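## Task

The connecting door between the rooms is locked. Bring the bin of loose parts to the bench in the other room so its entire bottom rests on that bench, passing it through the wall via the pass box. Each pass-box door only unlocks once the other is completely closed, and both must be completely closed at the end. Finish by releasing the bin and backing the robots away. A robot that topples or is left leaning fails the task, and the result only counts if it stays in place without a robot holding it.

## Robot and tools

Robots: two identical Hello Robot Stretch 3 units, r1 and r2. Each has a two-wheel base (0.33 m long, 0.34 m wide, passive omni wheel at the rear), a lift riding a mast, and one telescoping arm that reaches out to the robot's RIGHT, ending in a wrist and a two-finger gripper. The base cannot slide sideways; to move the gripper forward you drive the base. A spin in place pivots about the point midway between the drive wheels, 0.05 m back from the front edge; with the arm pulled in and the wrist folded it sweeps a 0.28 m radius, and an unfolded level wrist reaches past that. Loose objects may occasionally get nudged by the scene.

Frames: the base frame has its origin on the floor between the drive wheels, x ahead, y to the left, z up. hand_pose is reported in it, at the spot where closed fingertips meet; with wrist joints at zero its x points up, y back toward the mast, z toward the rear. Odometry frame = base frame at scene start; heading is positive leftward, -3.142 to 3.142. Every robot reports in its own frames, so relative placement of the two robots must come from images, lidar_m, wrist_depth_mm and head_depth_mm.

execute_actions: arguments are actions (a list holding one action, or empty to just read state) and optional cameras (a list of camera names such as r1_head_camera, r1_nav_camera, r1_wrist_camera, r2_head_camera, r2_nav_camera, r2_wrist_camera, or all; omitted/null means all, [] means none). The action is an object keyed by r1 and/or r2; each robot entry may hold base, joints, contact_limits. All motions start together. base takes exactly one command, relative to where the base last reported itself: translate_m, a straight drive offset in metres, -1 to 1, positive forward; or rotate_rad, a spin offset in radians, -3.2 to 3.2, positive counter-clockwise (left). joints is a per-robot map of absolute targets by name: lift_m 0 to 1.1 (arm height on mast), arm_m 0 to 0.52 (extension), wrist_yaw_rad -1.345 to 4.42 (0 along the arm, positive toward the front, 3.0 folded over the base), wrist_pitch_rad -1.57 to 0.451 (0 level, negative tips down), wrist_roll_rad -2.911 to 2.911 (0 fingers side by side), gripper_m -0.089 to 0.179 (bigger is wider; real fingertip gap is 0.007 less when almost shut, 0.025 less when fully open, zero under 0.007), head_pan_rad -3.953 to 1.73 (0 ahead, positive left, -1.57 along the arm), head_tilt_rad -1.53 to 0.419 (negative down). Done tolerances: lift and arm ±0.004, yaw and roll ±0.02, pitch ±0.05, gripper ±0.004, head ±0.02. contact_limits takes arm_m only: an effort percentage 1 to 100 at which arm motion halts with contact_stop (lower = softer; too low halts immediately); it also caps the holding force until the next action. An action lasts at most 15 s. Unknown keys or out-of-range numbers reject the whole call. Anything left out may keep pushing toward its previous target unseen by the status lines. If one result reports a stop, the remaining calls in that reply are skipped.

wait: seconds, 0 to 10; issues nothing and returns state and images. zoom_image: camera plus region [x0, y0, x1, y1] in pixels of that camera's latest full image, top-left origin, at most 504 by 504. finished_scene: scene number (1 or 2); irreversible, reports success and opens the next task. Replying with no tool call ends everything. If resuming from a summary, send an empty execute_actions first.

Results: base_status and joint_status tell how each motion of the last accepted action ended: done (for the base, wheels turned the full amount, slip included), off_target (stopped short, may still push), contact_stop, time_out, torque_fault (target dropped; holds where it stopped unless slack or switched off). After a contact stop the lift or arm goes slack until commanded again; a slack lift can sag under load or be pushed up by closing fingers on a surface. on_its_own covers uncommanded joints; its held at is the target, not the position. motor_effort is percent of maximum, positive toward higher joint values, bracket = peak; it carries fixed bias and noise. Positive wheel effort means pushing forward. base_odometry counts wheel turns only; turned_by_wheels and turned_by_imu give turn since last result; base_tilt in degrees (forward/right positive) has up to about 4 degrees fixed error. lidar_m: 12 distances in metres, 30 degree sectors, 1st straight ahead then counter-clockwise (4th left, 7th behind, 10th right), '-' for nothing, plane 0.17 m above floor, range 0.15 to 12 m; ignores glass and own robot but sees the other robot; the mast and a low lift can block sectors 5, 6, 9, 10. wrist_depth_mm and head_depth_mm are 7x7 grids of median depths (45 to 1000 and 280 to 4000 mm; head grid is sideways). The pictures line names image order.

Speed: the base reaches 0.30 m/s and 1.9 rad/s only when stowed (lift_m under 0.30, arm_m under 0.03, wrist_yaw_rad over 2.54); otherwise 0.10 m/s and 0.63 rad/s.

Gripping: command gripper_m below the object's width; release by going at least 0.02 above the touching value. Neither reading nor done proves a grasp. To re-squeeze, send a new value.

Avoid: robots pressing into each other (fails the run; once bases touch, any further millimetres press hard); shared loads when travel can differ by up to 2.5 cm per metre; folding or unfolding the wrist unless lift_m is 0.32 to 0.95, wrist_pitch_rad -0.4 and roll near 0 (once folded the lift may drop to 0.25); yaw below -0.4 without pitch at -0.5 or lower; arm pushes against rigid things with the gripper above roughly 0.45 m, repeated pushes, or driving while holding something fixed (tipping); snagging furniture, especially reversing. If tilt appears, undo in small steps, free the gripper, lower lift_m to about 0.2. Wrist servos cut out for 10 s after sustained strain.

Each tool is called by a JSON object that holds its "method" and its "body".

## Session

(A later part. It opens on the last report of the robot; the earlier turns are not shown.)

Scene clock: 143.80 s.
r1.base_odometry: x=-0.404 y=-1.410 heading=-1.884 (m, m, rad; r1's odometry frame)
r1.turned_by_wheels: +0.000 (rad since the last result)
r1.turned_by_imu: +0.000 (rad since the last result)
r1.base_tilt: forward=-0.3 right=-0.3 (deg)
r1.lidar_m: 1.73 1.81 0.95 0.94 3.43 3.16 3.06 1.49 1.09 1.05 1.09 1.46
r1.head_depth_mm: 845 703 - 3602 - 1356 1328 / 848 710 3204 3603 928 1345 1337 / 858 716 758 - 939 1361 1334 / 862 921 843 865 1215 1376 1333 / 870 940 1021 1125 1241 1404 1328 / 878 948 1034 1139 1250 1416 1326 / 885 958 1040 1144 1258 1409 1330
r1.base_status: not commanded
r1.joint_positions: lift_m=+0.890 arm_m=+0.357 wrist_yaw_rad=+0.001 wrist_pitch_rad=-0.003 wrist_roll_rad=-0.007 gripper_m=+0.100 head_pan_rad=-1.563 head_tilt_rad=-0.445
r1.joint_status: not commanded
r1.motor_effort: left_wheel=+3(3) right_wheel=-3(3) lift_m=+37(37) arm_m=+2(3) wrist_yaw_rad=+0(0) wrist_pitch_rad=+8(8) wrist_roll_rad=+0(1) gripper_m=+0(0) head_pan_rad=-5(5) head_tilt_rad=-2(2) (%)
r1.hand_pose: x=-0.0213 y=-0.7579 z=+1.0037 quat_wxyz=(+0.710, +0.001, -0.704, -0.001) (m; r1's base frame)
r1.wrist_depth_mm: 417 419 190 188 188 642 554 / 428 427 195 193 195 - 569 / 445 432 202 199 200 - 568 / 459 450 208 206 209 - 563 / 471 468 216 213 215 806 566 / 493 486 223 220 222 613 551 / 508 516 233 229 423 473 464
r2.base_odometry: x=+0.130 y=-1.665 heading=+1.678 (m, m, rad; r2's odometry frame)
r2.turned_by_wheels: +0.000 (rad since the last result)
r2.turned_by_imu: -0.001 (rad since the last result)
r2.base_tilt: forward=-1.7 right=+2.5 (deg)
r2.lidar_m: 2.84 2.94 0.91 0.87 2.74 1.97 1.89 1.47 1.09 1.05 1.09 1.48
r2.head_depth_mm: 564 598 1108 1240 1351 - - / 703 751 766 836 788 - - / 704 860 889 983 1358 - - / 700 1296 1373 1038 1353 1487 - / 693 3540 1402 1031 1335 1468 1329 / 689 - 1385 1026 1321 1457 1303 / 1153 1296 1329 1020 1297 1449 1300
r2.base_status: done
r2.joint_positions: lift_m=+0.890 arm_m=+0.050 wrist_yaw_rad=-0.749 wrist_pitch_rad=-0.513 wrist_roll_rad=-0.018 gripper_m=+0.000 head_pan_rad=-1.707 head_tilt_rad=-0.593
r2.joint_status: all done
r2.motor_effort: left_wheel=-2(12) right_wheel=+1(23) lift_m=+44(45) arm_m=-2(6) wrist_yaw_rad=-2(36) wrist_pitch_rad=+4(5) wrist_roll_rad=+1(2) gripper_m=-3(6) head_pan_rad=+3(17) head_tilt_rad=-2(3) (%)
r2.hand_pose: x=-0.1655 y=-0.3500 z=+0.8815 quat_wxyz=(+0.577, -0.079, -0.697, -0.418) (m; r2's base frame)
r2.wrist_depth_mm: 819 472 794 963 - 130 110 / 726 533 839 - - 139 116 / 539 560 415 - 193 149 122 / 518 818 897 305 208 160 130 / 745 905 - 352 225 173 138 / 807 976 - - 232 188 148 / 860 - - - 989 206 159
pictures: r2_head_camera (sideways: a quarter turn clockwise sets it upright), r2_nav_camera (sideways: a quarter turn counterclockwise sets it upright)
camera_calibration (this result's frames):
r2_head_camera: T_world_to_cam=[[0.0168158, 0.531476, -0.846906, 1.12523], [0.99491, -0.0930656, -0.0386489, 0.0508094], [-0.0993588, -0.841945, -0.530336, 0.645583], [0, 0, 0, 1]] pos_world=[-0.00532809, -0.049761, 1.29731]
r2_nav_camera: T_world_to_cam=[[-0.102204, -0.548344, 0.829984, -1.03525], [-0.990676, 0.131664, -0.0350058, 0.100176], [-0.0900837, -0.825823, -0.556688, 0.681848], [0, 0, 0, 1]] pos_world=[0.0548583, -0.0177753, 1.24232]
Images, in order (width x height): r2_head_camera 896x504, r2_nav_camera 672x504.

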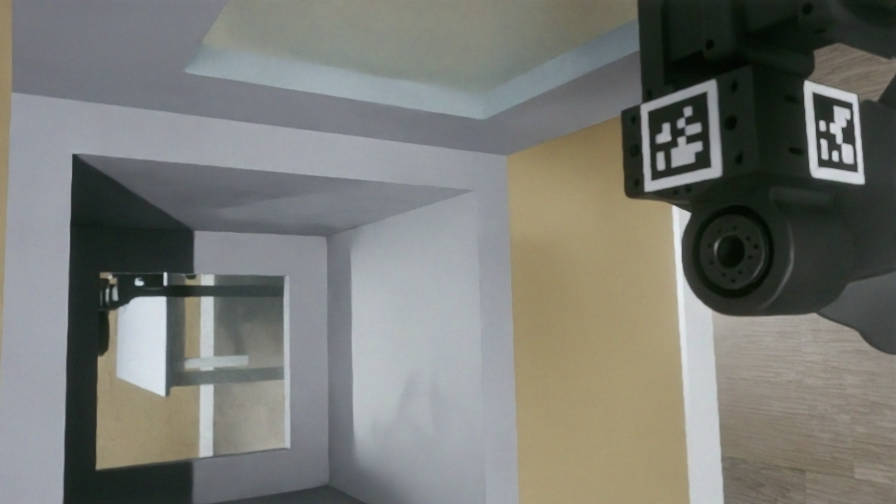

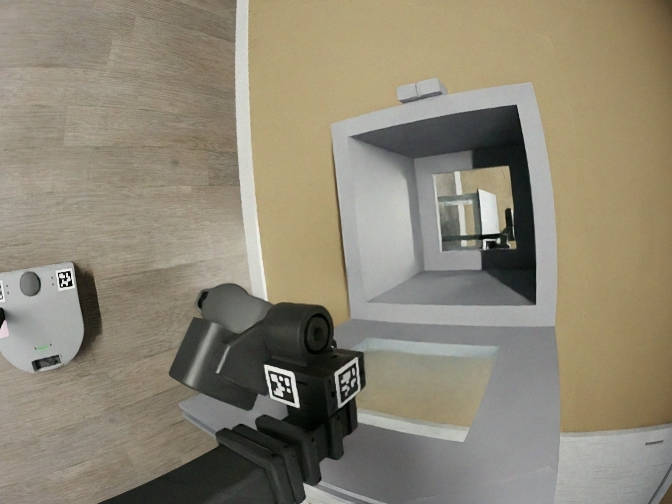

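{"method": "execute_actions", "body": {"actions": [{"r2":{"base":{"translate_m":0.57},"joints":{"arm_m":0.0,"wrist_pitch_rad":-0.4,"wrist_yaw_rad":3.0,"lift_m":0.28,"gripper_m":0.03}}}], "cameras": []}}

{"method": "execute_actions", "body": {"actions": [{"r2":{"base":{"rotate_rad":-1.57},"joints":{"head_pan_rad":-0.6,"head_tilt_rad":-0.4}}}], "cameras": ["r2_nav_camera"]}}

{"method": "execute_actions", "body": {"actions": [{"r2":{"base":{"translate_m":-1.0},"joints":{"head_pan_rad":-2.4,"head_tilt_rad":-0.75}}}], "cameras": ["r2_head_camera"]}}

Scene clock: 172.87 s.
r1.base_odometry: x=-0.404 y=-1.410 heading=-1.884 (m, m, rad; r1's odometry frame)
r1.turned_by_wheels: +0.000 (rad since the last result)
r1.turned_by_imu: -0.001 (rad since the last result)
r1.base_tilt: forward=-0.3 right=-0.3 (deg)
r1.lidar_m: 1.73 1.80 0.94 0.94 3.44 3.16 3.05 1.49 1.09 1.05 1.09 1.46
r1.head_depth_mm: 843 704 - 2201 - 1348 1327 / 852 710 3171 3582 928 1343 1329 / 856 717 759 - 939 1364 1332 / 860 919 841 864 1217 1372 1331 / 869 943 1022 1128 1248 1395 1335 / 876 949 1030 1137 1264 1408 1331 / 886 959 1045 1152 1248 1415 1327
r1.base_status: not commanded
r1.joint_positions: lift_m=+0.890 arm_m=+0.357 wrist_yaw_rad=+0.001 wrist_pitch_rad=-0.003 wrist_roll_rad=-0.007 gripper_m=+0.100 head_pan_rad=-1.563 head_tilt_rad=-0.445
r1.joint_status: not commanded
r1.motor_effort: left_wheel=+3(3) right_wheel=-3(3) lift_m=+37(37) arm_m=+2(2) wrist_yaw_rad=+0(0) wrist_pitch_rad=+8(8) wrist_roll_rad=+0(0) gripper_m=-1(0) head_pan_rad=-5(5) head_tilt_rad=-2(2) (%)
r1.hand_pose: x=-0.0213 y=-0.7579 z=+1.0037 quat_wxyz=(+0.710, +0.001, -0.704, -0.001) (m; r1's base frame)
r1.wrist_depth_mm: 415 414 189 187 190 641 546 / 424 428 196 193 196 - 572 / 440 436 201 199 200 - 562 / 456 450 209 206 209 - 576 / 475 471 213 212 215 792 563 / 485 489 221 219 222 608 557 / 511 515 232 227 431 478 466
r2.base_odometry: x=+0.069 y=-1.098 heading=+1.678 (m, m, rad; r2's odometry frame)
r2.turned_by_wheels: +0.000 (rad since the last result)
r2.turned_by_imu: +0.002 (rad since the last result)
r2.base_tilt: forward=-1.7 right=+2.5 (deg)
r2.lidar_m: 2.27 2.35 3.20 1.52 1.09 2.56 2.46 1.49 1.08 1.04 1.08 1.47
r2.head_depth_mm: 874 - 1456 1056 1400 1526 1320 / 721 795 1346 1015 1382 1514 1309 / 869 939 841 999 1367 1507 1313 / 884 964 1065 1189 1347 1482 1307 / 876 959 1053 1177 1330 1472 1303 / 867 947 1044 1163 1309 1465 1304 / 858 940 1034 1150 1294 1451 1294
r2.base_status: done
r2.joint_positions: lift_m=+0.281 arm_m=+0.003 wrist_yaw_rad=+2.999 wrist_pitch_rad=-0.420 wrist_roll_rad=-0.018 gripper_m=+0.030 head_pan_rad=-1.707 head_tilt_rad=-0.593
r2.joint_status: all done
joint sent to its limit — the command would take r2.arm_m past its lower limit, so that joint was sent only as far as its limit.
r2.motor_effort: left_wheel=-2(12) right_wheel=+1(8) lift_m=+17(40) arm_m=-2(5) wrist_yaw_rad=+0(1) wrist_pitch_rad=+7(6) wrist_roll_rad=+2(1) gripper_m=-1(91) head_pan_rad=+2(3) head_tilt_rad=-2(3) (%)
r2.hand_pose: x=+0.0106 y=+0.0743 z=+0.2927 quat_wxyz=(+0.196, +0.694, +0.100, +0.686) (m; r2's base frame)
r2.wrist_depth_mm: 780 - - - - - - / 870 891 - - - - - / 932 941 - 966 961 951 924 / 785 760 757 750 728 725 704 / 620 617 - 625 620 579 577 / 529 520 - - - 493 485 / 461 - - - 423 424 422
pictures: none
No camera images: the call's "cameras" was empty. Leave "cameras" out to get every camera's image.

Scene clock: 175.00 s.
r1.base_odometry: x=-0.404 y=-1.410 heading=-1.884 (m, m, rad; r1's odometry frame)
r1.turned_by_wheels: +0.000 (rad since the last result)
r1.turned_by_imu: +0.000 (rad since the last result)
r1.base_tilt: forward=-0.3 right=-0.3 (deg)
r1.lidar_m: 1.73 1.80 0.95 0.94 3.43 3.18 3.05 1.49 1.09 1.05 1.09 1.47
r1.head_depth_mm: 843 703 - 2281 - 1349 1327 / 850 709 3163 3586 928 1341 1331 / 855 717 757 - 937 1367 1332 / 864 919 843 861 1216 1385 1330 / 870 943 1026 1125 1244 1396 1331 / 878 949 1034 1135 1259 1418 1337 / 884 958 1040 1145 1255 1413 1335
r1.base_status: not commanded
r1.joint_positions: lift_m=+0.890 arm_m=+0.357 wrist_yaw_rad=+0.001 wrist_pitch_rad=-0.003 wrist_roll_rad=-0.007 gripper_m=+0.100 head_pan_rad=-1.563 head_tilt_rad=-0.445
r1.joint_status: not commanded
r1.motor_effort: left_wheel=+3(3) right_wheel=-3(3) lift_m=+37(37) arm_m=+2(2) wrist_yaw_rad=+0(0) wrist_pitch_rad=+7(8) wrist_roll_rad=+1(0) gripper_m=+0(2) head_pan_rad=-5(4) head_tilt_rad=-3(2) (%)
r1.hand_pose: x=-0.0213 y=-0.7579 z=+1.0037 quat_wxyz=(+0.710, +0.001, -0.704, -0.001) (m; r1's base frame)
r1.wrist_depth_mm: 413 415 189 189 189 654 547 / 433 430 197 193 194 - 561 / 447 439 202 199 200 - 575 / 456 458 207 204 209 - 566 / 475 469 214 213 214 806 556 / 493 484 222 220 221 621 546 / 515 511 233 228 430 463 476
r2.base_odometry: x=+0.069 y=-1.098 heading=+0.108 (m, m, rad; r2's odometry frame)
r2.turned_by_wheels: -1.570 (rad since the last result)
r2.turned_by_imu: -1.573 (rad since the last result)
r2.base_tilt: forward=-1.6 right=+2.5 (deg)
r2.lidar_m: 1.04 1.08 1.48 2.27 2.36 3.20 1.51 0.94 2.56 2.46 1.49 1.09
r2.head_depth_mm: 1277 983 1011 1613 1071 1866 1514 / 1188 1041 1069 1127 1620 1780 1507 / 1119 1143 1158 1218 1509 1666 1499 / 1055 1101 1346 1366 1207 1529 1492 / 997 1036 1515 1518 1140 1419 1462 / 942 962 - 1476 1031 1312 1390 / 895 763 796 847 911 1224 1310
r2.base_status: done
r2.joint_positions: lift_m=+0.281 arm_m=+0.003 wrist_yaw_rad=+2.999 wrist_pitch_rad=-0.420 wrist_roll_rad=-0.018 gripper_m=+0.030 head_pan_rad=-0.607 head_tilt_rad=-0.408
r2.joint_status: all done
r2.motor_effort: left_wheel=+3(16) right_wheel=-3(9) lift_m=+17(17) arm_m=-2(3) wrist_yaw_rad=+0(0) wrist_pitch_rad=+6(6) wrist_roll_rad=+1(1) gripper_m=+0(1) head_pan_rad=+3(33) head_tilt_rad=+4(18) (%)
r2.hand_pose: x=+0.0106 y=+0.0743 z=+0.2927 quat_wxyz=(+0.196, +0.694, +0.100, +0.686) (m; r2's base frame)
r2.wrist_depth_mm: - - - - - - - / - - - - - - - / - - - 989 986 955 916 / 801 768 758 748 720 721 710 / 624 620 - 627 608 585 577 / 525 518 - - - 493 488 / 458 - - - 424 425 424
pictures: r2_nav_camera (sideways: a quarter turn counterclockwise sets it upright)
camera_calibration (this result's frames):
r2_nav_camera: T_world_to_cam=[[0.309661, -0.247606, 0.918042, -1.15261], [-0.561425, -0.826844, -0.0336363, 0.0957825], [0.767406, -0.504996, -0.395054, 0.466302], [0, 0, 0, 1]] pos_world=[0.0528513, 0.0292845, 1.24558]
Images, in order (width x height): r2_nav_camera 672x504.

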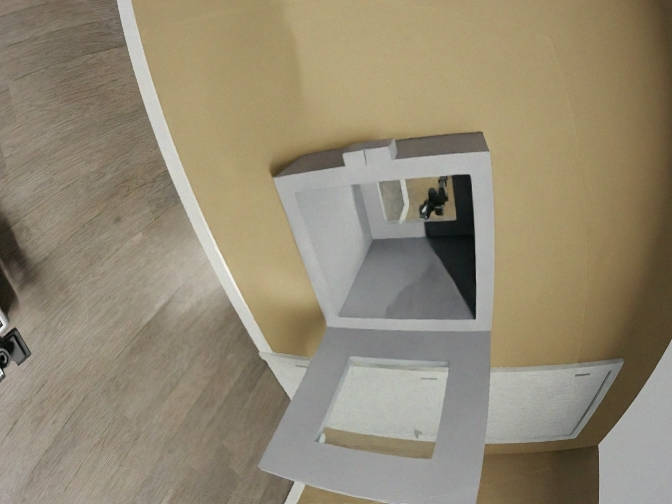

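Scene clock: 180.00 s.
r1.base_odometry: x=-0.404 y=-1.410 heading=-1.884 (m, m, rad; r1's odometry frame)
r1.turned_by_wheels: +0.000 (rad since the last result)
r1.turned_by_imu: +0.000 (rad since the last result)
r1.base_tilt: forward=-0.2 right=-0.3 (deg)
r1.lidar_m: 1.73 1.80 0.95 0.94 3.44 3.17 3.06 1.49 1.09 1.05 1.09 1.47
r1.head_depth_mm: 844 705 3315 3298 - 1355 1332 / 847 710 3204 3312 928 1345 1332 / 854 717 758 - 939 1361 1331 / 864 921 844 864 1210 1378 1325 / 870 943 1026 1127 1243 1396 1331 / 877 949 1030 1134 1260 1420 1329 / 887 955 1045 1145 1251 1416 1328
r1.base_status: not commanded
r1.joint_positions: lift_m=+0.890 arm_m=+0.357 wrist_yaw_rad=+0.001 wrist_pitch_rad=-0.003 wrist_roll_rad=-0.007 gripper_m=+0.100 head_pan_rad=-1.563 head_tilt_rad=-0.445
r1.joint_status: not commanded
r1.motor_effort: left_wheel=+3(3) right_wheel=-3(3) lift_m=+37(37) arm_m=+2(2) wrist_yaw_rad=+0(0) wrist_pitch_rad=+8(8) wrist_roll_rad=+0(0) gripper_m=+1(0) head_pan_rad=-5(5) head_tilt_rad=-2(2) (%)
r1.hand_pose: x=-0.0213 y=-0.7579 z=+1.0037 quat_wxyz=(+0.710, +0.001, -0.704, -0.001) (m; r1's base frame)
r1.wrist_depth_mm: 417 418 190 189 188 638 544 / 427 420 196 193 195 - 570 / 444 434 202 199 201 - 575 / 459 455 207 205 210 - 570 / 470 472 214 212 215 792 564 / 488 488 223 220 223 620 553 / 501 507 235 228 428 468 477
r2.base_odometry: x=-0.925 y=-1.206 heading=+0.108 (m, m, rad; r2's odometry frame)
r2.turned_by_wheels: +0.000 (rad since the last result)
r2.turned_by_imu: -0.004 (rad since the last result)
r2.base_tilt: forward=-1.6 right=+2.4 (deg)
r2.lidar_m: 2.05 2.12 2.36 2.26 2.34 2.36 2.26 0.58 0.67 0.42 0.34 2.12
r2.head_depth_mm: 2223 2409 2502 1132 1480 1411 1218 / 2396 2649 2569 1028 1182 1370 1220 / 2610 2898 2573 984 911 1099 1209 / 2860 3131 2547 978 864 998 1157 / 2887 3144 2523 1046 863 763 939 / 2659 2925 2539 1991 858 727 866 / 2451 2674 2501 1979 856 696 658
r2.base_status: done
r2.joint_positions: lift_m=+0.281 arm_m=+0.003 wrist_yaw_rad=+2.999 wrist_pitch_rad=-0.420 wrist_roll_rad=-0.018 gripper_m=+0.030 head_pan_rad=-2.393 head_tilt_rad=-0.741
r2.joint_status: all done
r2.motor_effort: left_wheel=+3(10) right_wheel=-4(10) lift_m=+18(18) arm_m=-2(3) wrist_yaw_rad=+0(1) wrist_pitch_rad=+6(6) wrist_roll_rad=+1(1) gripper_m=-1(1) head_pan_rad=-3(36) head_tilt_rad=-4(23) (%)
r2.hand_pose: x=+0.0105 y=+0.0743 z=+0.2927 quat_wxyz=(+0.196, +0.694, +0.100, +0.686) (m; r2's base frame)
r2.wrist_depth_mm: - - - - - - - / - - - - - - - / - - - 964 945 950 915 / 777 782 749 747 728 714 709 / 628 623 - 622 619 594 580 / 526 525 - - - 492 490 / 458 - - - 425 430 420
pictures: r2_head_camera (sideways: a quarter turn clockwise sets it upright)
camera_calibration (this result's frames):
r2_head_camera: T_world_to_cam=[[0.436958, 0.481927, -0.759483, 1.0087], [0.714949, -0.698451, -0.0318642, 0.0436775], [-0.545817, -0.529068, -0.649747, 0.803652], [0, 0, 0, 1]] pos_world=[-0.033339, -0.0304273, 1.28965]
Images, in order (width x height): r2_head_camera 896x504.

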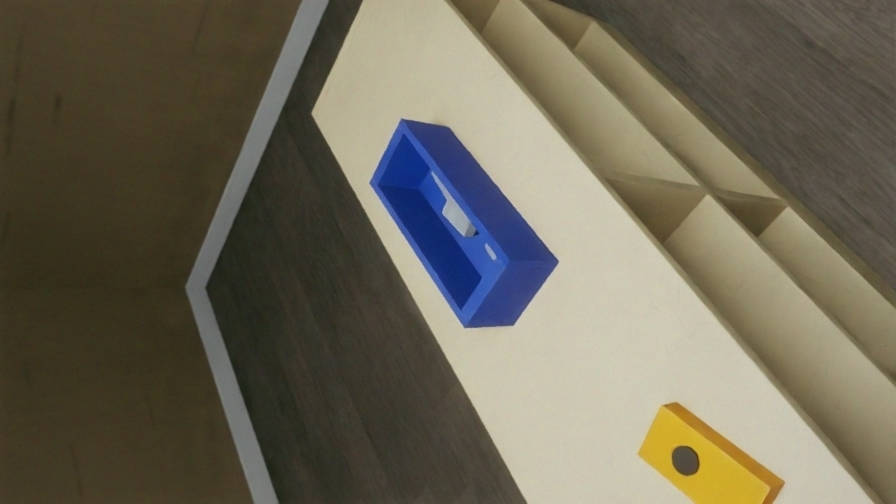

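{"method": "execute_actions", "body": {"actions": [{"r2":{"base":{"translate_m":-0.56},"joints":{"lift_m":0.9,"head_pan_rad":-1.4,"head_tilt_rad":-0.9}}}], "cameras": []}}

{"method": "execute_actions", "body": {"actions": [{"r2":{"joints":{"wrist_yaw_rad":0,"arm_m":0.2,"gripper_m":0.179}}}], "cameras": []}}

{"method": "execute_actions", "body": {"actions": [{"r2":{"joints":{"wrist_pitch_rad":-1.57,"wrist_roll_rad":1.57,"arm_m":0.38,"lift_m":0.87}}}], "cameras": ["r2_head_camera","r2_wrist_camera"]}}

Scene clock: 199.13 s.
r1.base_odometry: x=-0.404 y=-1.410 heading=-1.884 (m, m, rad; r1's odometry frame)
r1.turned_by_wheels: +0.000 (rad since the last result)
r1.turned_by_imu: -0.001 (rad since the last result)
r1.base_tilt: forward=-0.2 right=-0.3 (deg)
r1.lidar_m: 1.73 1.81 0.95 0.94 3.42 3.18 3.05 1.48 1.09 1.05 1.09 1.47
r1.head_depth_mm: 842 705 - 3607 - 1350 1326 / 848 712 3185 3600 928 1342 1336 / 858 718 760 - 942 1361 1330 / 862 920 843 863 1215 1384 1329 / 867 941 1024 1127 1240 1398 1325 / 876 948 1032 1136 1259 1419 1332 / 885 958 1047 1142 1255 1410 1334
r1.base_status: not commanded
r1.joint_positions: lift_m=+0.890 arm_m=+0.357 wrist_yaw_rad=+0.001 wrist_pitch_rad=-0.003 wrist_roll_rad=-0.007 gripper_m=+0.100 head_pan_rad=-1.563 head_tilt_rad=-0.445
r1.joint_status: not commanded
r1.motor_effort: left_wheel=+3(3) right_wheel=-3(3) lift_m=+37(37) arm_m=+2(2) wrist_yaw_rad=+0(0) wrist_pitch_rad=+8(8) wrist_roll_rad=+0(0) gripper_m=+0(1) head_pan_rad=-5(5) head_tilt_rad=-2(3) (%)
r1.hand_pose: x=-0.0213 y=-0.7579 z=+1.0037 quat_wxyz=(+0.710, +0.001, -0.704, -0.001) (m; r1's base frame)
r1.wrist_depth_mm: 421 417 190 188 189 648 548 / 439 434 195 191 195 - 576 / 437 435 201 199 199 - 572 / 455 459 208 205 209 - 564 / 475 468 215 212 215 793 566 / 489 486 222 219 222 616 553 / 505 504 231 228 419 468 476
r2.base_odometry: x=-1.482 y=-1.266 heading=+0.108 (m, m, rad; r2's odometry frame)
r2.turned_by_wheels: +0.000 (rad since the last result)
r2.turned_by_imu: -0.002 (rad since the last result)
r2.base_tilt: forward=-1.6 right=+2.4 (deg)
r2.lidar_m: 2.60 2.70 2.35 2.26 2.34 1.77 1.70 0.61 0.72 0.34 0.95 0.74
r2.head_depth_mm: 2217 2415 2042 901 717 - 1085 / 2239 2458 2049 899 715 - - / 2317 2486 2052 829 - - - / 2329 2501 2037 855 - 916 1117 / 2389 2496 2029 893 770 944 1129 / 2416 2506 2014 888 767 975 1131 / 2484 2495 2020 886 779 992 1144
r2.base_status: done
r2.joint_positions: lift_m=+0.899 arm_m=+0.003 wrist_yaw_rad=+2.999 wrist_pitch_rad=-0.420 wrist_roll_rad=-0.018 gripper_m=+0.030 head_pan_rad=-1.407 head_tilt_rad=-0.889
r2.joint_status: all done
r2.motor_effort: left_wheel=+3(13) right_wheel=-3(10) lift_m=+45(48) arm_m=-3(3) wrist_yaw_rad=+0(0) wrist_pitch_rad=+6(6) wrist_roll_rad=+1(2) gripper_m=+0(1) head_pan_rad=+3(33) head_tilt_rad=-5(16) (%)
r2.hand_pose: x=+0.0105 y=+0.0744 z=+0.9117 quat_wxyz=(+0.195, +0.694, +0.100, +0.686) (m; r2's base frame)
r2.wrist_depth_mm: - - - - - - - / - - - - - - - / - - - - - - - / - - - - - - - / - - - - - - - / - - - - - - - / - - - - - - -
pictures: none
No camera images: the call's "cameras" was empty. Leave "cameras" out to get every camera's image.

Scene clock: 201.83 s.
r1.base_odometry: x=-0.404 y=-1.410 heading=-1.884 (m, m, rad; r1's odometry frame)
r1.turned_by_wheels: +0.000 (rad since the last result)
r1.turned_by_imu: +0.000 (rad since the last result)
r1.base_tilt: forward=-0.3 right=-0.3 (deg)
r1.lidar_m: 1.73 1.80 0.95 0.94 3.43 3.18 3.05 1.48 1.08 1.05 1.09 1.46
r1.head_depth_mm: 844 706 - 3610 - 1347 1336 / 850 710 3171 3625 930 1349 1337 / 855 717 759 - 939 1357 1331 / 862 923 841 865 1219 1380 1337 / 869 940 1024 1122 1241 1399 1330 / 879 950 1034 1133 1260 1412 1327 / 882 962 1043 1147 1250 1415 1326
r1.base_status: not commanded
r1.joint_positions: lift_m=+0.890 arm_m=+0.357 wrist_yaw_rad=+0.001 wrist_pitch_rad=-0.003 wrist_roll_rad=-0.007 gripper_m=+0.100 head_pan_rad=-1.563 head_tilt_rad=-0.445
r1.joint_status: not commanded
r1.motor_effort: left_wheel=+3(3) right_wheel=-3(3) lift_m=+37(37) arm_m=+2(2) wrist_yaw_rad=+0(0) wrist_pitch_rad=+8(8) wrist_roll_rad=+0(1) gripper_m=+0(1) head_pan_rad=-4(4) head_tilt_rad=-2(2) (%)
r1.hand_pose: x=-0.0213 y=-0.7579 z=+1.0037 quat_wxyz=(+0.710, +0.001, -0.704, -0.001) (m; r1's base frame)
r1.wrist_depth_mm: 414 417 190 189 188 656 558 / 426 419 196 193 195 - 573 / 439 434 202 198 201 - 572 / 462 455 207 204 209 - 575 / 477 471 214 213 215 795 566 / 491 495 223 221 222 628 550 / 513 507 232 227 422 472 471
r2.base_odometry: x=-1.482 y=-1.266 heading=+0.108 (m, m, rad; r2's odometry frame)
r2.turned_by_wheels: +0.000 (rad since the last result)
r2.turned_by_imu: +0.000 (rad since the last result)
r2.base_tilt: forward=-1.8 right=+2.6 (deg)
r2.lidar_m: 2.60 2.68 2.35 2.26 2.34 1.77 1.70 0.61 0.73 0.34 0.95 0.74
r2.head_depth_mm: 2203 2442 - 779 740 703 1074 / 2259 2466 - 798 739 718 1103 / 2305 2479 2006 827 743 901 1117 / 2352 2526 2044 835 742 912 1121 / 2384 2514 2029 892 770 944 1132 / 2420 2490 2034 889 767 976 1133 / 2457 2504 2022 887 778 994 1144
r2.base_status: not commanded
r2.joint_positions: lift_m=+0.899 arm_m=+0.200 wrist_yaw_rad=+0.002 wrist_pitch_rad=-0.420 wrist_roll_rad=-0.018 gripper_m=+0.179 head_pan_rad=-1.407 head_tilt_rad=-0.889
r2.joint_status: all done
r2.motor_effort: left_wheel=+3(3) right_wheel=-3(4) lift_m=+45(45) arm_m=+2(2) wrist_yaw_rad=-2(3) wrist_pitch_rad=+6(6) wrist_roll_rad=+2(2) gripper_m=+0(99) head_pan_rad=+3(3) head_tilt_rad=-5(5) (%)
r2.hand_pose: x=-0.0212 y=-0.5689 z=+0.9117 quat_wxyz=(+0.698, +0.149, -0.685, -0.146) (m; r2's base frame)
r2.wrist_depth_mm: - - - - - - - / - - - - - - - / - - - - - - - / - - - - - - - / - - - - - - - / - - - - - - - / 442 454 448 - - - 418
pictures: none
No camera images: the call's "cameras" was empty. Leave "cameras" out to get every camera's image.

Scene clock: 204.40 s.
r1.base_odometry: x=-0.404 y=-1.410 heading=-1.884 (m, m, rad; r1's odometry frame)
r1.turned_by_wheels: +0.000 (rad since the last result)
r1.turned_by_imu: +0.000 (rad since the last result)
r1.base_tilt: forward=-0.2 right=-0.3 (deg)
r1.lidar_m: 1.73 1.80 0.95 0.94 3.42 3.18 3.05 1.49 1.09 1.05 1.09 1.46
r1.head_depth_mm: 844 704 - 3601 - 1353 1341 / 849 710 3179 3557 929 1346 1334 / 859 717 759 - 938 1363 1323 / 864 920 843 863 1212 1382 1329 / 871 942 1026 1123 1250 1390 1323 / 880 948 1032 1134 1259 1419 1332 / 885 957 1047 1148 1263 1417 1335
r1.base_status: not commanded
r1.joint_positions: lift_m=+0.890 arm_m=+0.357 wrist_yaw_rad=+0.001 wrist_pitch_rad=-0.003 wrist_roll_rad=-0.007 gripper_m=+0.100 head_pan_rad=-1.563 head_tilt_rad=-0.445
r1.joint_status: not commanded
r1.motor_effort: left_wheel=+3(3) right_wheel=-3(3) lift_m=+37(37) arm_m=+2(2) wrist_yaw_rad=+0(0) wrist_pitch_rad=+8(7) wrist_roll_rad=+0(0) gripper_m=+0(1) head_pan_rad=-5(5) head_tilt_rad=-2(2) (%)
r1.hand_pose: x=-0.0213 y=-0.7579 z=+1.0037 quat_wxyz=(+0.710, +0.001, -0.704, -0.001) (m; r1's base frame)
r1.wrist_depth_mm: 418 414 190 189 188 654 542 / 431 426 197 193 194 - 578 / 441 436 201 200 201 - 560 / 454 453 208 205 209 - 570 / 469 465 215 213 216 799 566 / 490 488 221 220 223 612 553 / 510 507 232 227 429 469 475
r2.base_odometry: x=-1.482 y=-1.266 heading=+0.108 (m, m, rad; r2's odometry frame)
r2.turned_by_wheels: +0.000 (rad since the last result)
r2.turned_by_imu: +0.000 (rad since the last result)
r2.base_tilt: forward=-1.6 right=+2.5 (deg)
r2.lidar_m: 2.60 2.70 2.35 2.26 2.34 1.77 1.71 0.61 0.73 0.34 0.95 0.74
r2.head_depth_mm: 2195 - - 903 741 707 1068 / 2261 2475 - 896 742 717 1103 / 2295 2483 2050 827 743 899 1121 / 2344 2530 2030 833 742 910 1118 / 2388 2532 2035 890 769 943 1129 / 2420 2499 2037 891 768 974 1132 / 2493 2487 2031 890 775 988 1145
r2.base_status: not commanded
r2.joint_positions: lift_m=+0.871 arm_m=+0.380 wrist_yaw_rad=+0.001 wrist_pitch_rad=-1.547 wrist_roll_rad=+1.567 gripper_m=+0.179 head_pan_rad=-1.407 head_tilt_rad=-0.889
r2.joint_status: all done
joint sent to its limit — the command would take r2.wrist_pitch_rad past its lower limit, so that joint was sent only as far as its limit.
r2.motor_effort: left_wheel=+3(3) right_wheel=-4(3) lift_m=+17(40) arm_m=+2(2) wrist_yaw_rad=-2(2) wrist_pitch_rad=-3(6) wrist_roll_rad=+3(3) gripper_m=+0(1) head_pan_rad=+3(3) head_tilt_rad=-5(5) (%)
r2.hand_pose: x=-0.0215 y=-0.5063 z=+0.7525 quat_wxyz=(+0.002, +0.001, -0.715, -0.699) (m; r2's base frame)
r2.wrist_depth_mm: 901 288 208 226 274 275 836 / 937 293 269 275 281 281 - / 951 301 284 281 286 285 - / 975 308 287 288 293 292 924 / - 316 309 297 294 300 908 / - 322 318 305 305 308 - / - 334 330 304 308 319 981
pictures: r2_head_camera (sideways: a quarter turn clockwise sets it upright), r2_wrist_camera
camera_calibration (this result's frames):
r2_head_camera: T_world_to_cam=[[-0.177762, 0.733868, -0.655621, 0.877097], [0.976373, 0.214709, -0.0243962, 0.0323549], [0.122864, -0.644467, -0.754696, 0.93607], [0, 0, 0, 1]] pos_world=[0.00931515, -0.047353, 1.28228]
r2_wrist_camera: T_world_to_cam=[[0.0153247, 0.998241, -0.0572638, 0.554972], [0.98623, -0.00565885, 0.165284, -0.0712397], [0.164669, -0.0590082, -0.984582, 0.882872], [0, 0, 0, 1]] pos_world=[-0.0836281, -0.502302, 0.912815]
Images, in order (width x height): r2_head_camera 896x504, r2_wrist_camera 644x364.

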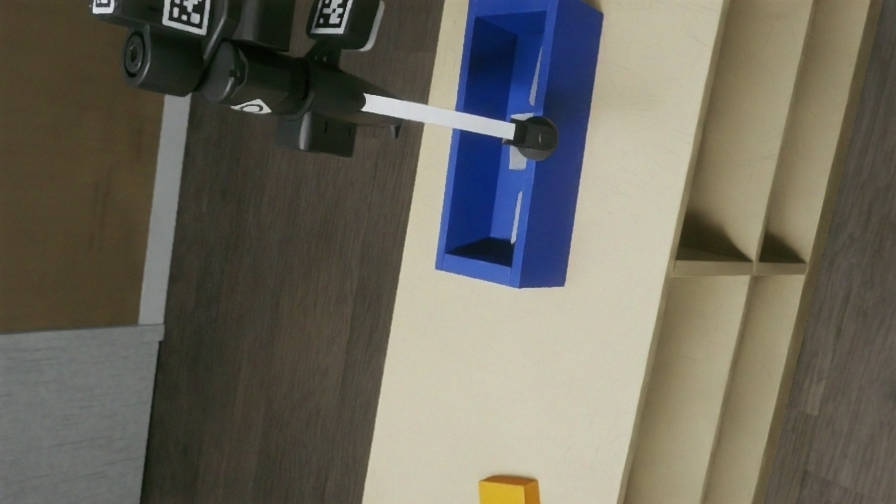

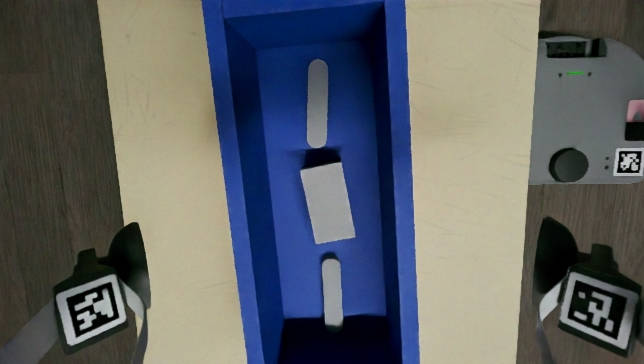

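{"method": "execute_actions", "body": {"actions": [{"r2":{"joints":{"arm_m":0.394,"lift_m":0.782}}}], "cameras": ["r2_head_camera","r2_wrist_camera"]}}

Scene clock: 215.63 s.
r1.base_odometry: x=-0.404 y=-1.410 heading=-1.884 (m, m, rad; r1's odometry frame)
r1.turned_by_wheels: +0.000 (rad since the last result)
r1.turned_by_imu: +0.000 (rad since the last result)
r1.base_tilt: forward=-0.3 right=-0.3 (deg)
r1.lidar_m: 1.73 1.80 0.95 0.94 3.42 3.18 3.06 1.49 1.09 1.05 1.09 1.47
r1.head_depth_mm: 841 706 - 3626 - 1350 1340 / 849 712 3200 3603 930 1342 1325 / 853 718 758 - 939 1357 1333 / 862 921 845 862 1215 1380 1330 / 869 941 1021 1123 1243 1392 1330 / 875 950 1036 1136 1258 1415 1331 / 884 959 1042 1145 1258 1417 1323
r1.base_status: not commanded
r1.joint_positions: lift_m=+0.890 arm_m=+0.357 wrist_yaw_rad=+0.001 wrist_pitch_rad=-0.003 wrist_roll_rad=-0.007 gripper_m=+0.100 head_pan_rad=-1.563 head_tilt_rad=-0.445
r1.joint_status: not commanded
r1.motor_effort: left_wheel=+3(3) right_wheel=-3(3) lift_m=+37(37) arm_m=+2(2) wrist_yaw_rad=+0(0) wrist_pitch_rad=+8(8) wrist_roll_rad=+0(0) gripper_m=-1(1) head_pan_rad=-5(5) head_tilt_rad=-2(2) (%)
r1.hand_pose: x=-0.0213 y=-0.7579 z=+1.0037 quat_wxyz=(+0.710, +0.001, -0.704, -0.001) (m; r1's base frame)
r1.wrist_depth_mm: 416 411 190 188 187 632 545 / 432 428 197 193 196 - 564 / 441 432 201 199 201 - 574 / 461 453 209 206 209 - 569 / 476 470 215 213 214 789 566 / 494 495 223 221 222 615 544 / 516 507 231 230 423 467 473
r2.base_odometry: x=-1.482 y=-1.266 heading=+0.108 (m, m, rad; r2's odometry frame)
r2.turned_by_wheels: +0.000 (rad since the last result)
r2.turned_by_imu: +0.000 (rad since the last result)
r2.base_tilt: forward=-1.7 right=+2.6 (deg)
r2.lidar_m: 2.61 2.70 2.35 2.26 2.35 1.77 1.70 0.61 0.72 0.34 0.95 0.74
r2.head_depth_mm: 2209 2457 - 806 741 717 1072 / 2248 2454 2115 813 740 719 1099 / 2297 2495 2050 827 743 900 1118 / 2359 2510 2026 835 740 906 1118 / 2385 2519 2047 893 768 942 1133 / 2436 2505 2026 890 768 974 1130 / 2467 2489 2014 886 775 991 1145
r2.base_status: not commanded
r2.joint_positions: lift_m=+0.783 arm_m=+0.394 wrist_yaw_rad=+0.001 wrist_pitch_rad=-1.548 wrist_roll_rad=+1.567 gripper_m=+0.179 head_pan_rad=-1.407 head_tilt_rad=-0.889
r2.joint_status: all done
r2.motor_effort: left_wheel=+3(3) right_wheel=-3(3) lift_m=+17(17) arm_m=+2(6) wrist_yaw_rad=-1(1) wrist_pitch_rad=-2(2) wrist_roll_rad=+3(3) gripper_m=-1(1) head_pan_rad=+3(3) head_tilt_rad=-5(5) (%)
r2.hand_pose: x=-0.0215 y=-0.5201 z=+0.6645 quat_wxyz=(+0.002, +0.001, -0.715, -0.699) (m; r2's base frame)
r2.wrist_depth_mm: 203 198 162 185 183 113 190 / 207 204 155 190 187 116 193 / 212 210 150 194 192 120 198 / 544 215 145 197 196 124 202 / 904 220 140 172 189 126 208 / 899 226 150 209 198 123 - / 958 232 147 214 212 135 220
pictures: r2_head_camera (sideways: a quarter turn clockwise sets it upright), r2_wrist_camera
camera_calibration (this result's frames):
r2_head_camera: T_world_to_cam=[[-0.177762, 0.733868, -0.655621, 0.877097], [0.976373, 0.214709, -0.0243962, 0.0323549], [0.122864, -0.644467, -0.754696, 0.93607], [0, 0, 0, 1]] pos_world=[0.00931516, -0.047353, 1.28228]
r2_wrist_camera: T_world_to_cam=[[0.0153296, 0.998287, -0.0564716, 0.563206], [0.98623, -0.00579485, 0.165279, -0.0568425], [0.164669, -0.0582277, -0.984629, 0.795865], [0, 0, 0, 1]] pos_world=[-0.0836281, -0.516229, 0.824832]
Images, in order (width x height): r2_head_camera 896x504, r2_wrist_camera 644x364.

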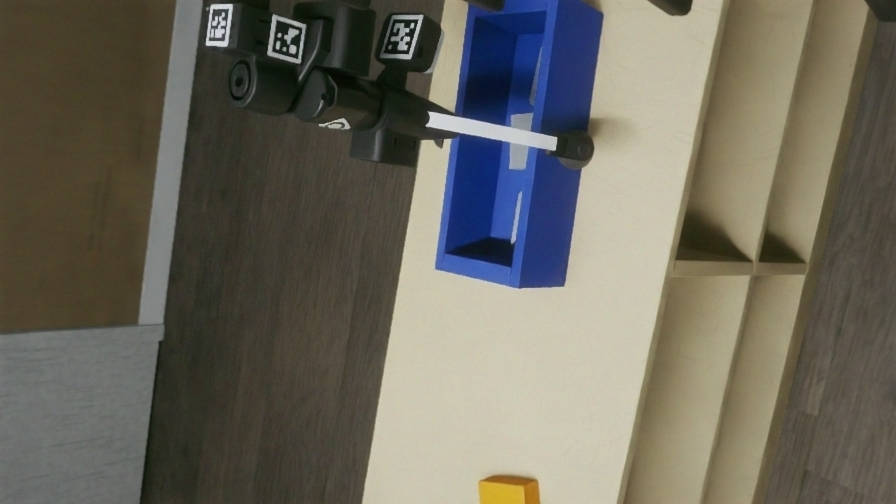

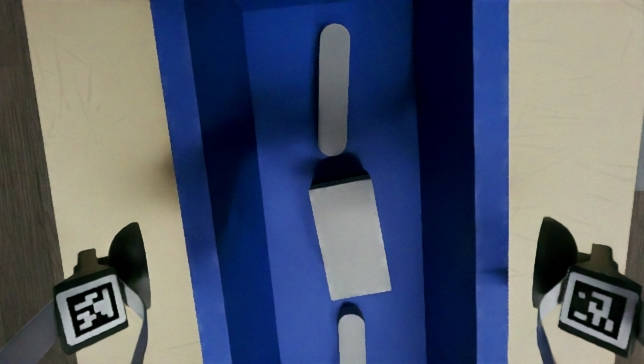

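{"method": "execute_actions", "body": {"actions": [{"r2":{"joints":{"gripper_m":0.074}}}], "cameras": []}}

{"method": "execute_actions", "body": {"actions": [{"r2":{"joints":{"lift_m":0.82}}}], "cameras": ["r2_wrist_camera"]}}

Scene clock: 238.07 s.
r1.base_odometry: x=-0.404 y=-1.410 heading=-1.884 (m, m, rad; r1's odometry frame)
r1.turned_by_wheels: +0.000 (rad since the last result)
r1.turned_by_imu: +0.000 (rad since the last result)
r1.base_tilt: forward=-0.3 right=-0.3 (deg)
r1.lidar_m: 1.74 1.80 0.94 0.94 3.43 3.20 3.06 1.49 1.09 1.05 1.09 1.47
r1.head_depth_mm: 843 704 - 3612 - 1344 1331 / 849 710 3191 3607 931 1346 1333 / 856 716 758 - 937 1358 1330 / 862 918 842 864 1216 1380 1336 / 869 938 1022 1118 1249 1398 1334 / 877 946 1034 1139 1260 1413 1331 / 884 956 1043 1148 1260 1410 1331
r1.base_status: not commanded
r1.joint_positions: lift_m=+0.890 arm_m=+0.357 wrist_yaw_rad=+0.001 wrist_pitch_rad=-0.003 wrist_roll_rad=-0.007 gripper_m=+0.100 head_pan_rad=-1.563 head_tilt_rad=-0.445
r1.joint_status: not commanded
r1.motor_effort: left_wheel=+3(3) right_wheel=-3(3) lift_m=+37(37) arm_m=+2(1) wrist_yaw_rad=+0(0) wrist_pitch_rad=+8(8) wrist_roll_rad=+0(0) gripper_m=-1(1) head_pan_rad=-5(4) head_tilt_rad=-2(2) (%)
r1.hand_pose: x=-0.0213 y=-0.7579 z=+1.0037 quat_wxyz=(+0.710, +0.001, -0.704, -0.001) (m; r1's base frame)
r1.wrist_depth_mm: 415 411 190 188 189 639 548 / 428 428 196 193 195 - 566 / 447 436 202 197 201 - 569 / 456 455 208 205 209 - 562 / 470 466 215 212 215 800 564 / 491 487 223 220 222 622 551 / 513 506 232 228 416 464 470
r2.base_odometry: x=-1.482 y=-1.266 heading=+0.108 (m, m, rad; r2's odometry frame)
r2.turned_by_wheels: +0.000 (rad since the last result)
r2.turned_by_imu: +0.000 (rad since the last result)
r2.base_tilt: forward=-1.6 right=+2.4 (deg)
r2.lidar_m: 2.60 2.70 2.35 2.26 2.34 1.78 1.70 0.61 0.72 0.34 0.95 0.74
r2.head_depth_mm: 2209 2443 - 802 734 719 1071 / 2248 2463 2106 813 742 717 1100 / 2303 2464 2039 827 744 899 1122 / 2348 2524 2033 834 741 909 1118 / 2378 2544 2035 890 772 944 1128 / 2425 2503 2017 890 769 979 1134 / 2488 2494 2030 885 775 990 1147
r2.base_status: not commanded
r2.joint_positions: lift_m=+0.783 arm_m=+0.394 wrist_yaw_rad=+0.002 wrist_pitch_rad=-1.556 wrist_roll_rad=+1.567 gripper_m=+0.076 head_pan_rad=-1.407 head_tilt_rad=-0.889
r2.joint_status: all done
r2.motor_effort: left_wheel=+3(3) right_wheel=-3(3) lift_m=+17(18) arm_m=+2(2) wrist_yaw_rad=-2(2) wrist_pitch_rad=+0(2) wrist_roll_rad=+3(2) gripper_m=-35(100) head_pan_rad=+2(2) head_tilt_rad=-5(4) (%)
r2.hand_pose: x=-0.0216 y=-0.5181 z=+0.6647 quat_wxyz=(+0.002, +0.002, -0.712, -0.702) (m; r2's base frame)
r2.wrist_depth_mm: 201 199 173 186 172 190 191 / 206 204 166 189 179 195 195 / 212 209 160 196 187 200 199 / 218 215 153 198 196 204 204 / 559 219 148 173 179 121 209 / 926 - 144 210 187 123 216 / 936 233 154 215 211 221 223
pictures: none
No camera images: the call's "cameras" was empty. Leave "cameras" out to get every camera's image.

Scene clock: 239.23 s.
r1.base_odometry: x=-0.404 y=-1.410 heading=-1.884 (m, m, rad; r1's odometry frame)
r1.turned_by_wheels: +0.000 (rad since the last result)
r1.turned_by_imu: +0.000 (rad since the last result)
r1.base_tilt: forward=-0.3 right=-0.3 (deg)
r1.lidar_m: 1.73 1.80 0.95 0.94 3.42 3.17 3.05 1.48 1.08 1.05 1.09 1.46
r1.head_depth_mm: 841 704 - 3608 - 1354 1333 / 850 709 3153 3587 931 1340 1328 / 855 716 759 - 940 1359 1331 / 862 919 845 865 1217 1375 1330 / 871 942 1018 1120 1244 1396 1335 / 877 947 1038 1137 1262 1421 1325 / 884 959 1044 1149 1257 1417 1327
r1.base_status: not commanded
r1.joint_positions: lift_m=+0.890 arm_m=+0.357 wrist_yaw_rad=+0.001 wrist_pitch_rad=-0.003 wrist_roll_rad=-0.007 gripper_m=+0.100 head_pan_rad=-1.563 head_tilt_rad=-0.445
r1.joint_status: not commanded
r1.motor_effort: left_wheel=+3(3) right_wheel=-3(3) lift_m=+37(37) arm_m=+2(2) wrist_yaw_rad=-1(0) wrist_pitch_rad=+8(8) wrist_roll_rad=+0(0) gripper_m=+0(2) head_pan_rad=-5(5) head_tilt_rad=-2(2) (%)
r1.hand_pose: x=-0.0213 y=-0.7579 z=+1.0037 quat_wxyz=(+0.710, +0.001, -0.704, -0.001) (m; r1's base frame)
r1.wrist_depth_mm: 421 412 190 188 188 635 546 / 432 428 197 194 195 - 580 / 440 435 201 199 201 - 568 / 457 455 207 205 210 - 578 / 474 473 214 213 214 787 568 / 491 488 222 219 223 626 548 / 507 511 232 228 426 469 477
r2.base_odometry: x=-1.482 y=-1.266 heading=+0.108 (m, m, rad; r2's odometry frame)
r2.turned_by_wheels: +0.000 (rad since the last result)
r2.turned_by_imu: +0.000 (rad since the last result)
r2.base_tilt: forward=-1.6 right=+2.5 (deg)
r2.lidar_m: 2.61 2.69 2.35 2.26 2.34 1.78 1.70 0.61 0.73 0.34 0.95 0.75
r2.head_depth_mm: 2207 2404 - 778 731 706 1071 / 2269 2463 - 784 731 717 1101 / 2297 2466 2045 795 743 903 1117 / 2357 2500 2040 788 741 908 1116 / 2384 2520 2038 894 768 943 1133 / 2419 2521 2038 894 768 972 1131 / 2461 2492 2028 886 778 990 1145
r2.base_status: not commanded
r2.joint_positions: lift_m=+0.819 arm_m=+0.394 wrist_yaw_rad=+0.001 wrist_pitch_rad=-1.547 wrist_roll_rad=+1.567 gripper_m=+0.082 head_pan_rad=-1.407 head_tilt_rad=-0.889
r2.joint_status: all done
r2.on_its_own: gripper_m is held at +0.081, not at your +0.074, by its stall guard, which is still easing
r2.motor_effort: left_wheel=+3(3) right_wheel=-3(4) lift_m=+50(53) arm_m=+1(2) wrist_yaw_rad=-2(2) wrist_pitch_rad=-2(4) wrist_roll_rad=+2(3) gripper_m=-15(35) head_pan_rad=+2(2) head_tilt_rad=-4(4) (%)
r2.hand_pose: x=-0.0216 y=-0.5203 z=+0.7012 quat_wxyz=(+0.002, +0.002, -0.715, -0.699) (m; r2's base frame)
r2.wrist_depth_mm: 863 233 173 187 171 223 225 / 871 241 167 190 178 228 229 / 912 246 160 195 185 233 234 / 927 253 155 199 194 238 240 / 929 260 150 173 200 121 875 / 972 - 147 210 183 124 908 / - 275 143 215 213 128 910
pictures: r2_wrist_camera
camera_calibration (this result's frames):
r2_wrist_camera: T_world_to_cam=[[0.0149337, 0.99826, -0.0570412, 0.565831], [0.98623, -0.00530881, 0.165293, -0.0626521], [0.164702, -0.0587242, -0.984594, 0.83172], [0, 0, 0, 1]] pos_world=[-0.0836467, -0.516337, 0.861538]
Images, in order (width x height): r2_wrist_camera 644x364.

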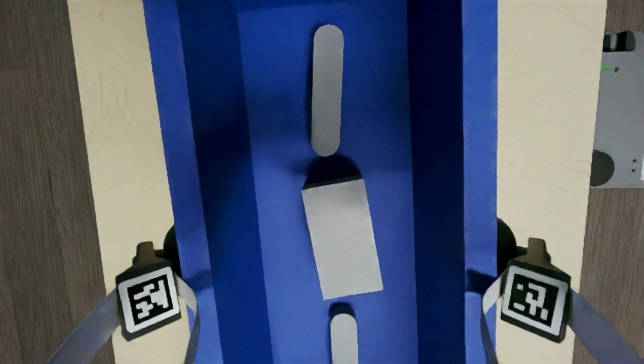

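{"method": "execute_actions", "body": {"actions": [{"r2":{"base":{"translate_m":1.0},"joints":{"lift_m":0.96,"arm_m":0.04,"head_pan_rad":-0.3,"head_tilt_rad":-0.2}}}], "cameras": ["r2_wrist_camera","r2_head_camera"]}}

{"method": "execute_actions", "body": {"actions": [{"r2":{"base":{"translate_m":1.0},"joints":{"head_pan_rad":-0.8,"head_tilt_rad":-0.5}}}], "cameras": ["r2_wrist_camera","r2_nav_camera"]}}

Scene clock: 256.70 s.
r1.base_odometry: x=-0.404 y=-1.410 heading=-1.884 (m, m, rad; r1's odometry frame)
r1.turned_by_wheels: +0.000 (rad since the last result)
r1.turned_by_imu: -0.001 (rad since the last result)
r1.base_tilt: forward=-0.2 right=-0.3 (deg)
r1.lidar_m: 1.73 1.80 0.95 0.94 3.42 3.18 3.06 1.49 1.08 1.05 1.09 1.46
r1.head_depth_mm: 842 704 - 2904 - 1349 1330 / 850 710 3180 3613 933 1347 1329 / 857 716 758 - 941 1365 1331 / 862 920 844 864 1213 1386 1326 / 867 941 1025 1126 1252 1392 1336 / 876 952 1033 1131 1260 1415 1325 / 884 955 1040 1145 1263 1416 1330
r1.base_status: not commanded
r1.joint_positions: lift_m=+0.890 arm_m=+0.357 wrist_yaw_rad=+0.001 wrist_pitch_rad=-0.003 wrist_roll_rad=-0.007 gripper_m=+0.100 head_pan_rad=-1.563 head_tilt_rad=-0.445
r1.joint_status: not commanded
r1.motor_effort: left_wheel=+3(3) right_wheel=-3(3) lift_m=+37(37) arm_m=+2(2) wrist_yaw_rad=+0(0) wrist_pitch_rad=+8(8) wrist_roll_rad=+0(0) gripper_m=+0(1) head_pan_rad=-5(4) head_tilt_rad=-2(2) (%)
r1.hand_pose: x=-0.0213 y=-0.7579 z=+1.0037 quat_wxyz=(+0.710, +0.001, -0.704, -0.001) (m; r1's base frame)
r1.wrist_depth_mm: 416 417 189 189 188 634 548 / 432 424 196 193 194 - 562 / 449 434 201 198 201 - 569 / 458 458 207 205 211 - 575 / 474 474 214 214 215 797 570 / 490 483 223 220 221 618 543 / 512 504 233 228 426 468 468
r2.base_odometry: x=-0.488 y=-1.158 heading=+0.108 (m, m, rad; r2's odometry frame)
r2.turned_by_wheels: +0.000 (rad since the last result)
r2.turned_by_imu: +0.002 (rad since the last result)
r2.base_tilt: forward=-1.7 right=+2.5 (deg)
r2.lidar_m: 1.60 1.66 2.26 2.27 2.35 2.80 1.55 0.46 0.46 2.46 2.26 1.66
r2.head_depth_mm: 1636 1696 1734 1492 1499 1970 1874 / 1588 1644 1672 1549 1603 1899 1864 / 1547 1602 1637 1948 1797 1853 1856 / 1491 1557 1586 3867 1734 1787 1810 / 1460 1512 1538 3014 1482 1721 1768 / 1421 1466 1519 1548 1605 1681 1711 / 1390 1426 1478 1518 1572 1622 1668
r2.base_status: done
r2.joint_positions: lift_m=+0.959 arm_m=+0.040 wrist_yaw_rad=+0.001 wrist_pitch_rad=-1.547 wrist_roll_rad=+1.567 gripper_m=+0.096 head_pan_rad=-0.307 head_tilt_rad=-0.211
r2.joint_status: all done
r2.on_its_own: gripper_m is held at +0.095, not at your +0.074, by its stall guard, which is not easing now
r2.motor_effort: left_wheel=+2(9) right_wheel=-3(3) lift_m=+50(51) arm_m=-3(1) wrist_yaw_rad=-1(2) wrist_pitch_rad=-3(3) wrist_roll_rad=+2(2) gripper_m=-22(23) head_pan_rad=+3(33) head_tilt_rad=+4(34) (%)
r2.hand_pose: x=-0.0216 y=-0.1670 z=+0.8412 quat_wxyz=(+0.002, +0.001, -0.715, -0.699) (m; r2's base frame)
r2.wrist_depth_mm: - 631 172 187 171 930 909 / - 992 166 191 179 946 957 / - - 160 194 186 116 969 / - - 155 198 193 - 982 / - - 151 173 200 121 - / - - 147 210 182 123 - / - - 143 215 212 128 -
pictures: r2_head_camera (sideways: a quarter turn clockwise sets it upright), r2_wrist_camera
camera_calibration (this result's frames):
r2_head_camera: T_world_to_cam=[[-0.183931, 0.0000090192, -0.982939, 1.30402], [0.277423, 0.959345, -0.0519035, 0.0724649], [0.942977, -0.282237, -0.176456, 0.178689], [0, 0, 0, 1]] pos_world=[0.0512457, -0.0190979, 1.31706]
r2_wrist_camera: T_world_to_cam=[[0.0152946, 0.998214, -0.0577421, 0.221691], [0.986228, -0.00554925, 0.165297, -0.0839667], [0.164682, -0.0594751, -0.984552, 0.990141], [0, 0, 0, 1]] pos_world=[-0.0836386, -0.162872, 1.00153]
Images, in order (width x height): r2_head_camera 896x504, r2_wrist_camera 644x364.

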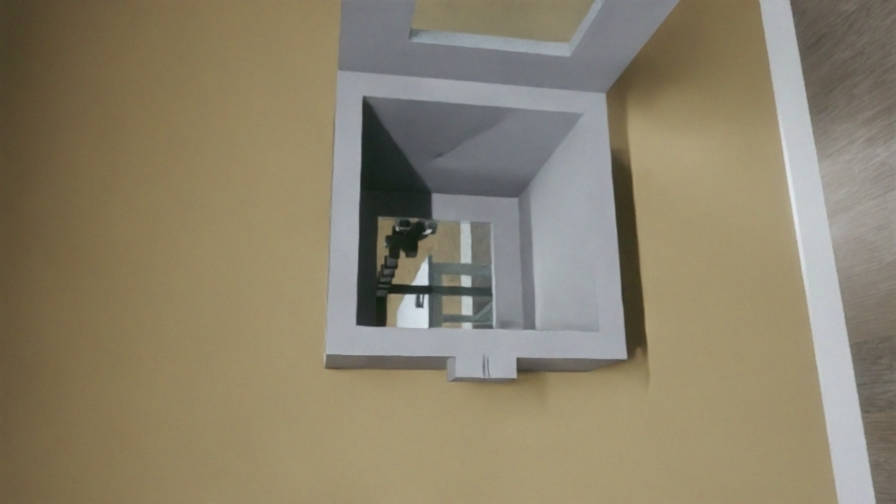

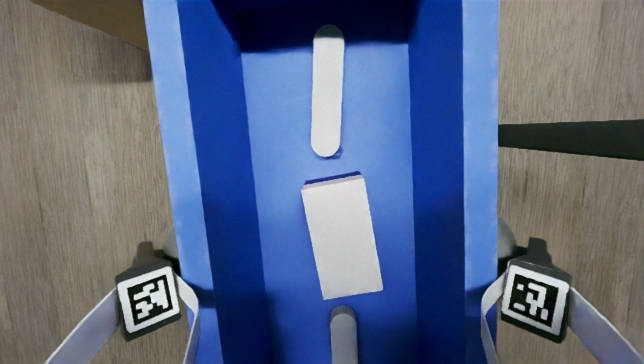

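Scene clock: 267.67 s.
r1.base_odometry: x=-0.404 y=-1.410 heading=-1.884 (m, m, rad; r1's odometry frame)
r1.turned_by_wheels: +0.000 (rad since the last result)
r1.turned_by_imu: -0.001 (rad since the last result)
r1.base_tilt: forward=-0.3 right=-0.3 (deg)
r1.lidar_m: 1.74 1.80 0.94 0.94 3.42 3.17 3.05 1.49 1.09 1.05 1.09 1.47
r1.head_depth_mm: 845 704 - 3599 - 1349 1330 / 850 711 3214 3616 931 1346 1326 / 856 716 756 - 939 1359 1323 / 863 921 843 863 1214 1377 1333 / 869 939 1023 1125 1245 1398 1323 / 878 949 1035 1136 1256 1413 1330 / 885 956 1045 1147 1255 1406 1330
r1.base_status: not commanded
r1.joint_positions: lift_m=+0.890 arm_m=+0.357 wrist_yaw_rad=+0.001 wrist_pitch_rad=-0.003 wrist_roll_rad=-0.007 gripper_m=+0.100 head_pan_rad=-1.563 head_tilt_rad=-0.445
r1.joint_status: not commanded
r1.motor_effort: left_wheel=+3(3) right_wheel=-3(3) lift_m=+37(37) arm_m=+2(2) wrist_yaw_rad=+0(0) wrist_pitch_rad=+8(8) wrist_roll_rad=+0(0) gripper_m=+0(1) head_pan_rad=-5(4) head_tilt_rad=-2(2) (%)
r1.hand_pose: x=-0.0213 y=-0.7579 z=+1.0037 quat_wxyz=(+0.710, +0.001, -0.704, -0.001) (m; r1's base frame)
r1.wrist_depth_mm: 413 414 190 189 188 640 552 / 430 432 196 192 195 - 567 / 450 436 200 199 202 - 567 / 462 457 207 206 209 - 561 / 473 472 216 213 216 794 571 / 493 490 222 220 221 612 553 / 514 501 232 228 425 470 472
r2.base_odometry: x=+0.506 y=-1.050 heading=+0.108 (m, m, rad; r2's odometry frame)
r2.turned_by_wheels: +0.000 (rad since the last result)
r2.turned_by_imu: +0.003 (rad since the last result)
r2.base_tilt: forward=-1.7 right=+2.5 (deg)
r2.lidar_m: 0.60 0.62 0.85 2.27 2.36 3.19 1.35 1.37 2.56 2.27 0.86 0.63
r2.head_depth_mm: 906 744 798 866 940 1670 1410 / 812 806 871 930 924 1504 1402 / 737 881 961 1028 916 1247 1361 / 668 951 1068 1132 912 738 1246 / 614 432 1155 1194 912 714 1084 / 571 391 1170 460 500 541 603 / 532 364 392 429 424 455 820
r2.base_status: done
r2.joint_positions: lift_m=+0.959 arm_m=+0.040 wrist_yaw_rad=+0.001 wrist_pitch_rad=-1.547 wrist_roll_rad=+1.567 gripper_m=+0.096 head_pan_rad=-0.793 head_tilt_rad=-0.494
r2.joint_status: all done
r2.on_its_own: gripper_m is held at +0.095, not at your +0.074, by its stall guard, which is not easing now
r2.motor_effort: left_wheel=+2(9) right_wheel=-3(2) lift_m=+50(50) arm_m=-3(3) wrist_yaw_rad=-2(2) wrist_pitch_rad=-3(3) wrist_roll_rad=+2(2) gripper_m=-22(23) head_pan_rad=-3(26) head_tilt_rad=-2(21) (%)
r2.hand_pose: x=-0.0216 y=-0.1670 z=+0.8412 quat_wxyz=(+0.002, +0.001, -0.715, -0.699) (m; r2's base frame)
r2.wrist_depth_mm: - 983 172 186 171 928 944 / - - 166 191 178 946 943 / - - 161 195 186 116 961 / - - 156 199 195 987 - / - - 150 172 200 121 - / - - 147 210 183 123 - / - - 143 215 213 128 -
pictures: r2_nav_camera (sideways: a quarter turn counterclockwise sets it upright), r2_wrist_camera
camera_calibration (this result's frames):
r2_nav_camera: T_world_to_cam=[[0.312484, -0.355216, 0.881008, -1.10432], [-0.706505, -0.706871, -0.0344153, 0.097678], [0.634984, -0.611683, -0.471848, 0.567039], [0, 0, 0, 1]] pos_world=[0.0540304, 0.0236231, 1.24383]
r2_wrist_camera: T_world_to_cam=[[0.0152946, 0.998214, -0.0577421, 0.221691], [0.986228, -0.00554926, 0.165297, -0.0839667], [0.164682, -0.0594751, -0.984552, 0.990141], [0, 0, 0, 1]] pos_world=[-0.0836386, -0.162872, 1.00153]
Images, in order (width x height): r2_nav_camera 672x504, r2_wrist_camera 644x364.

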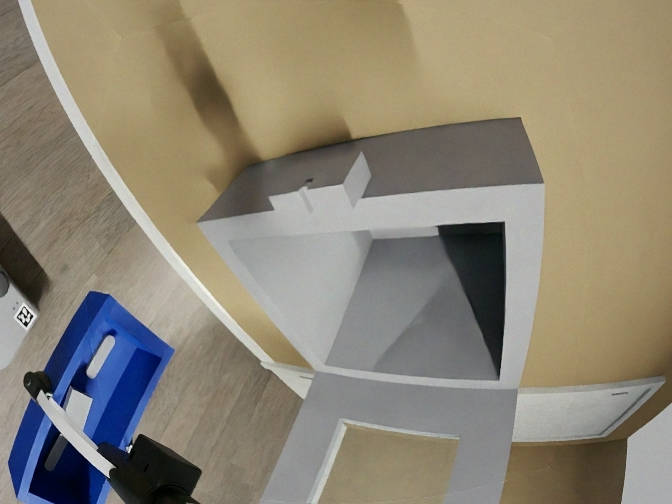

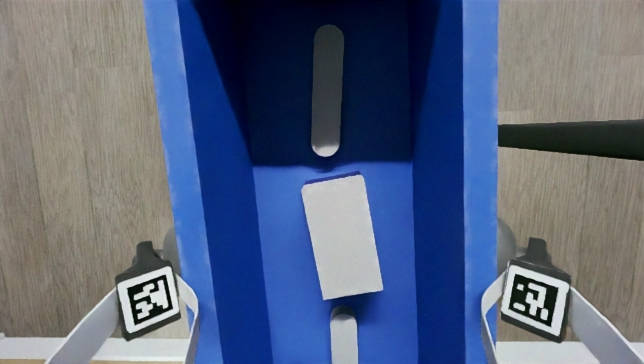

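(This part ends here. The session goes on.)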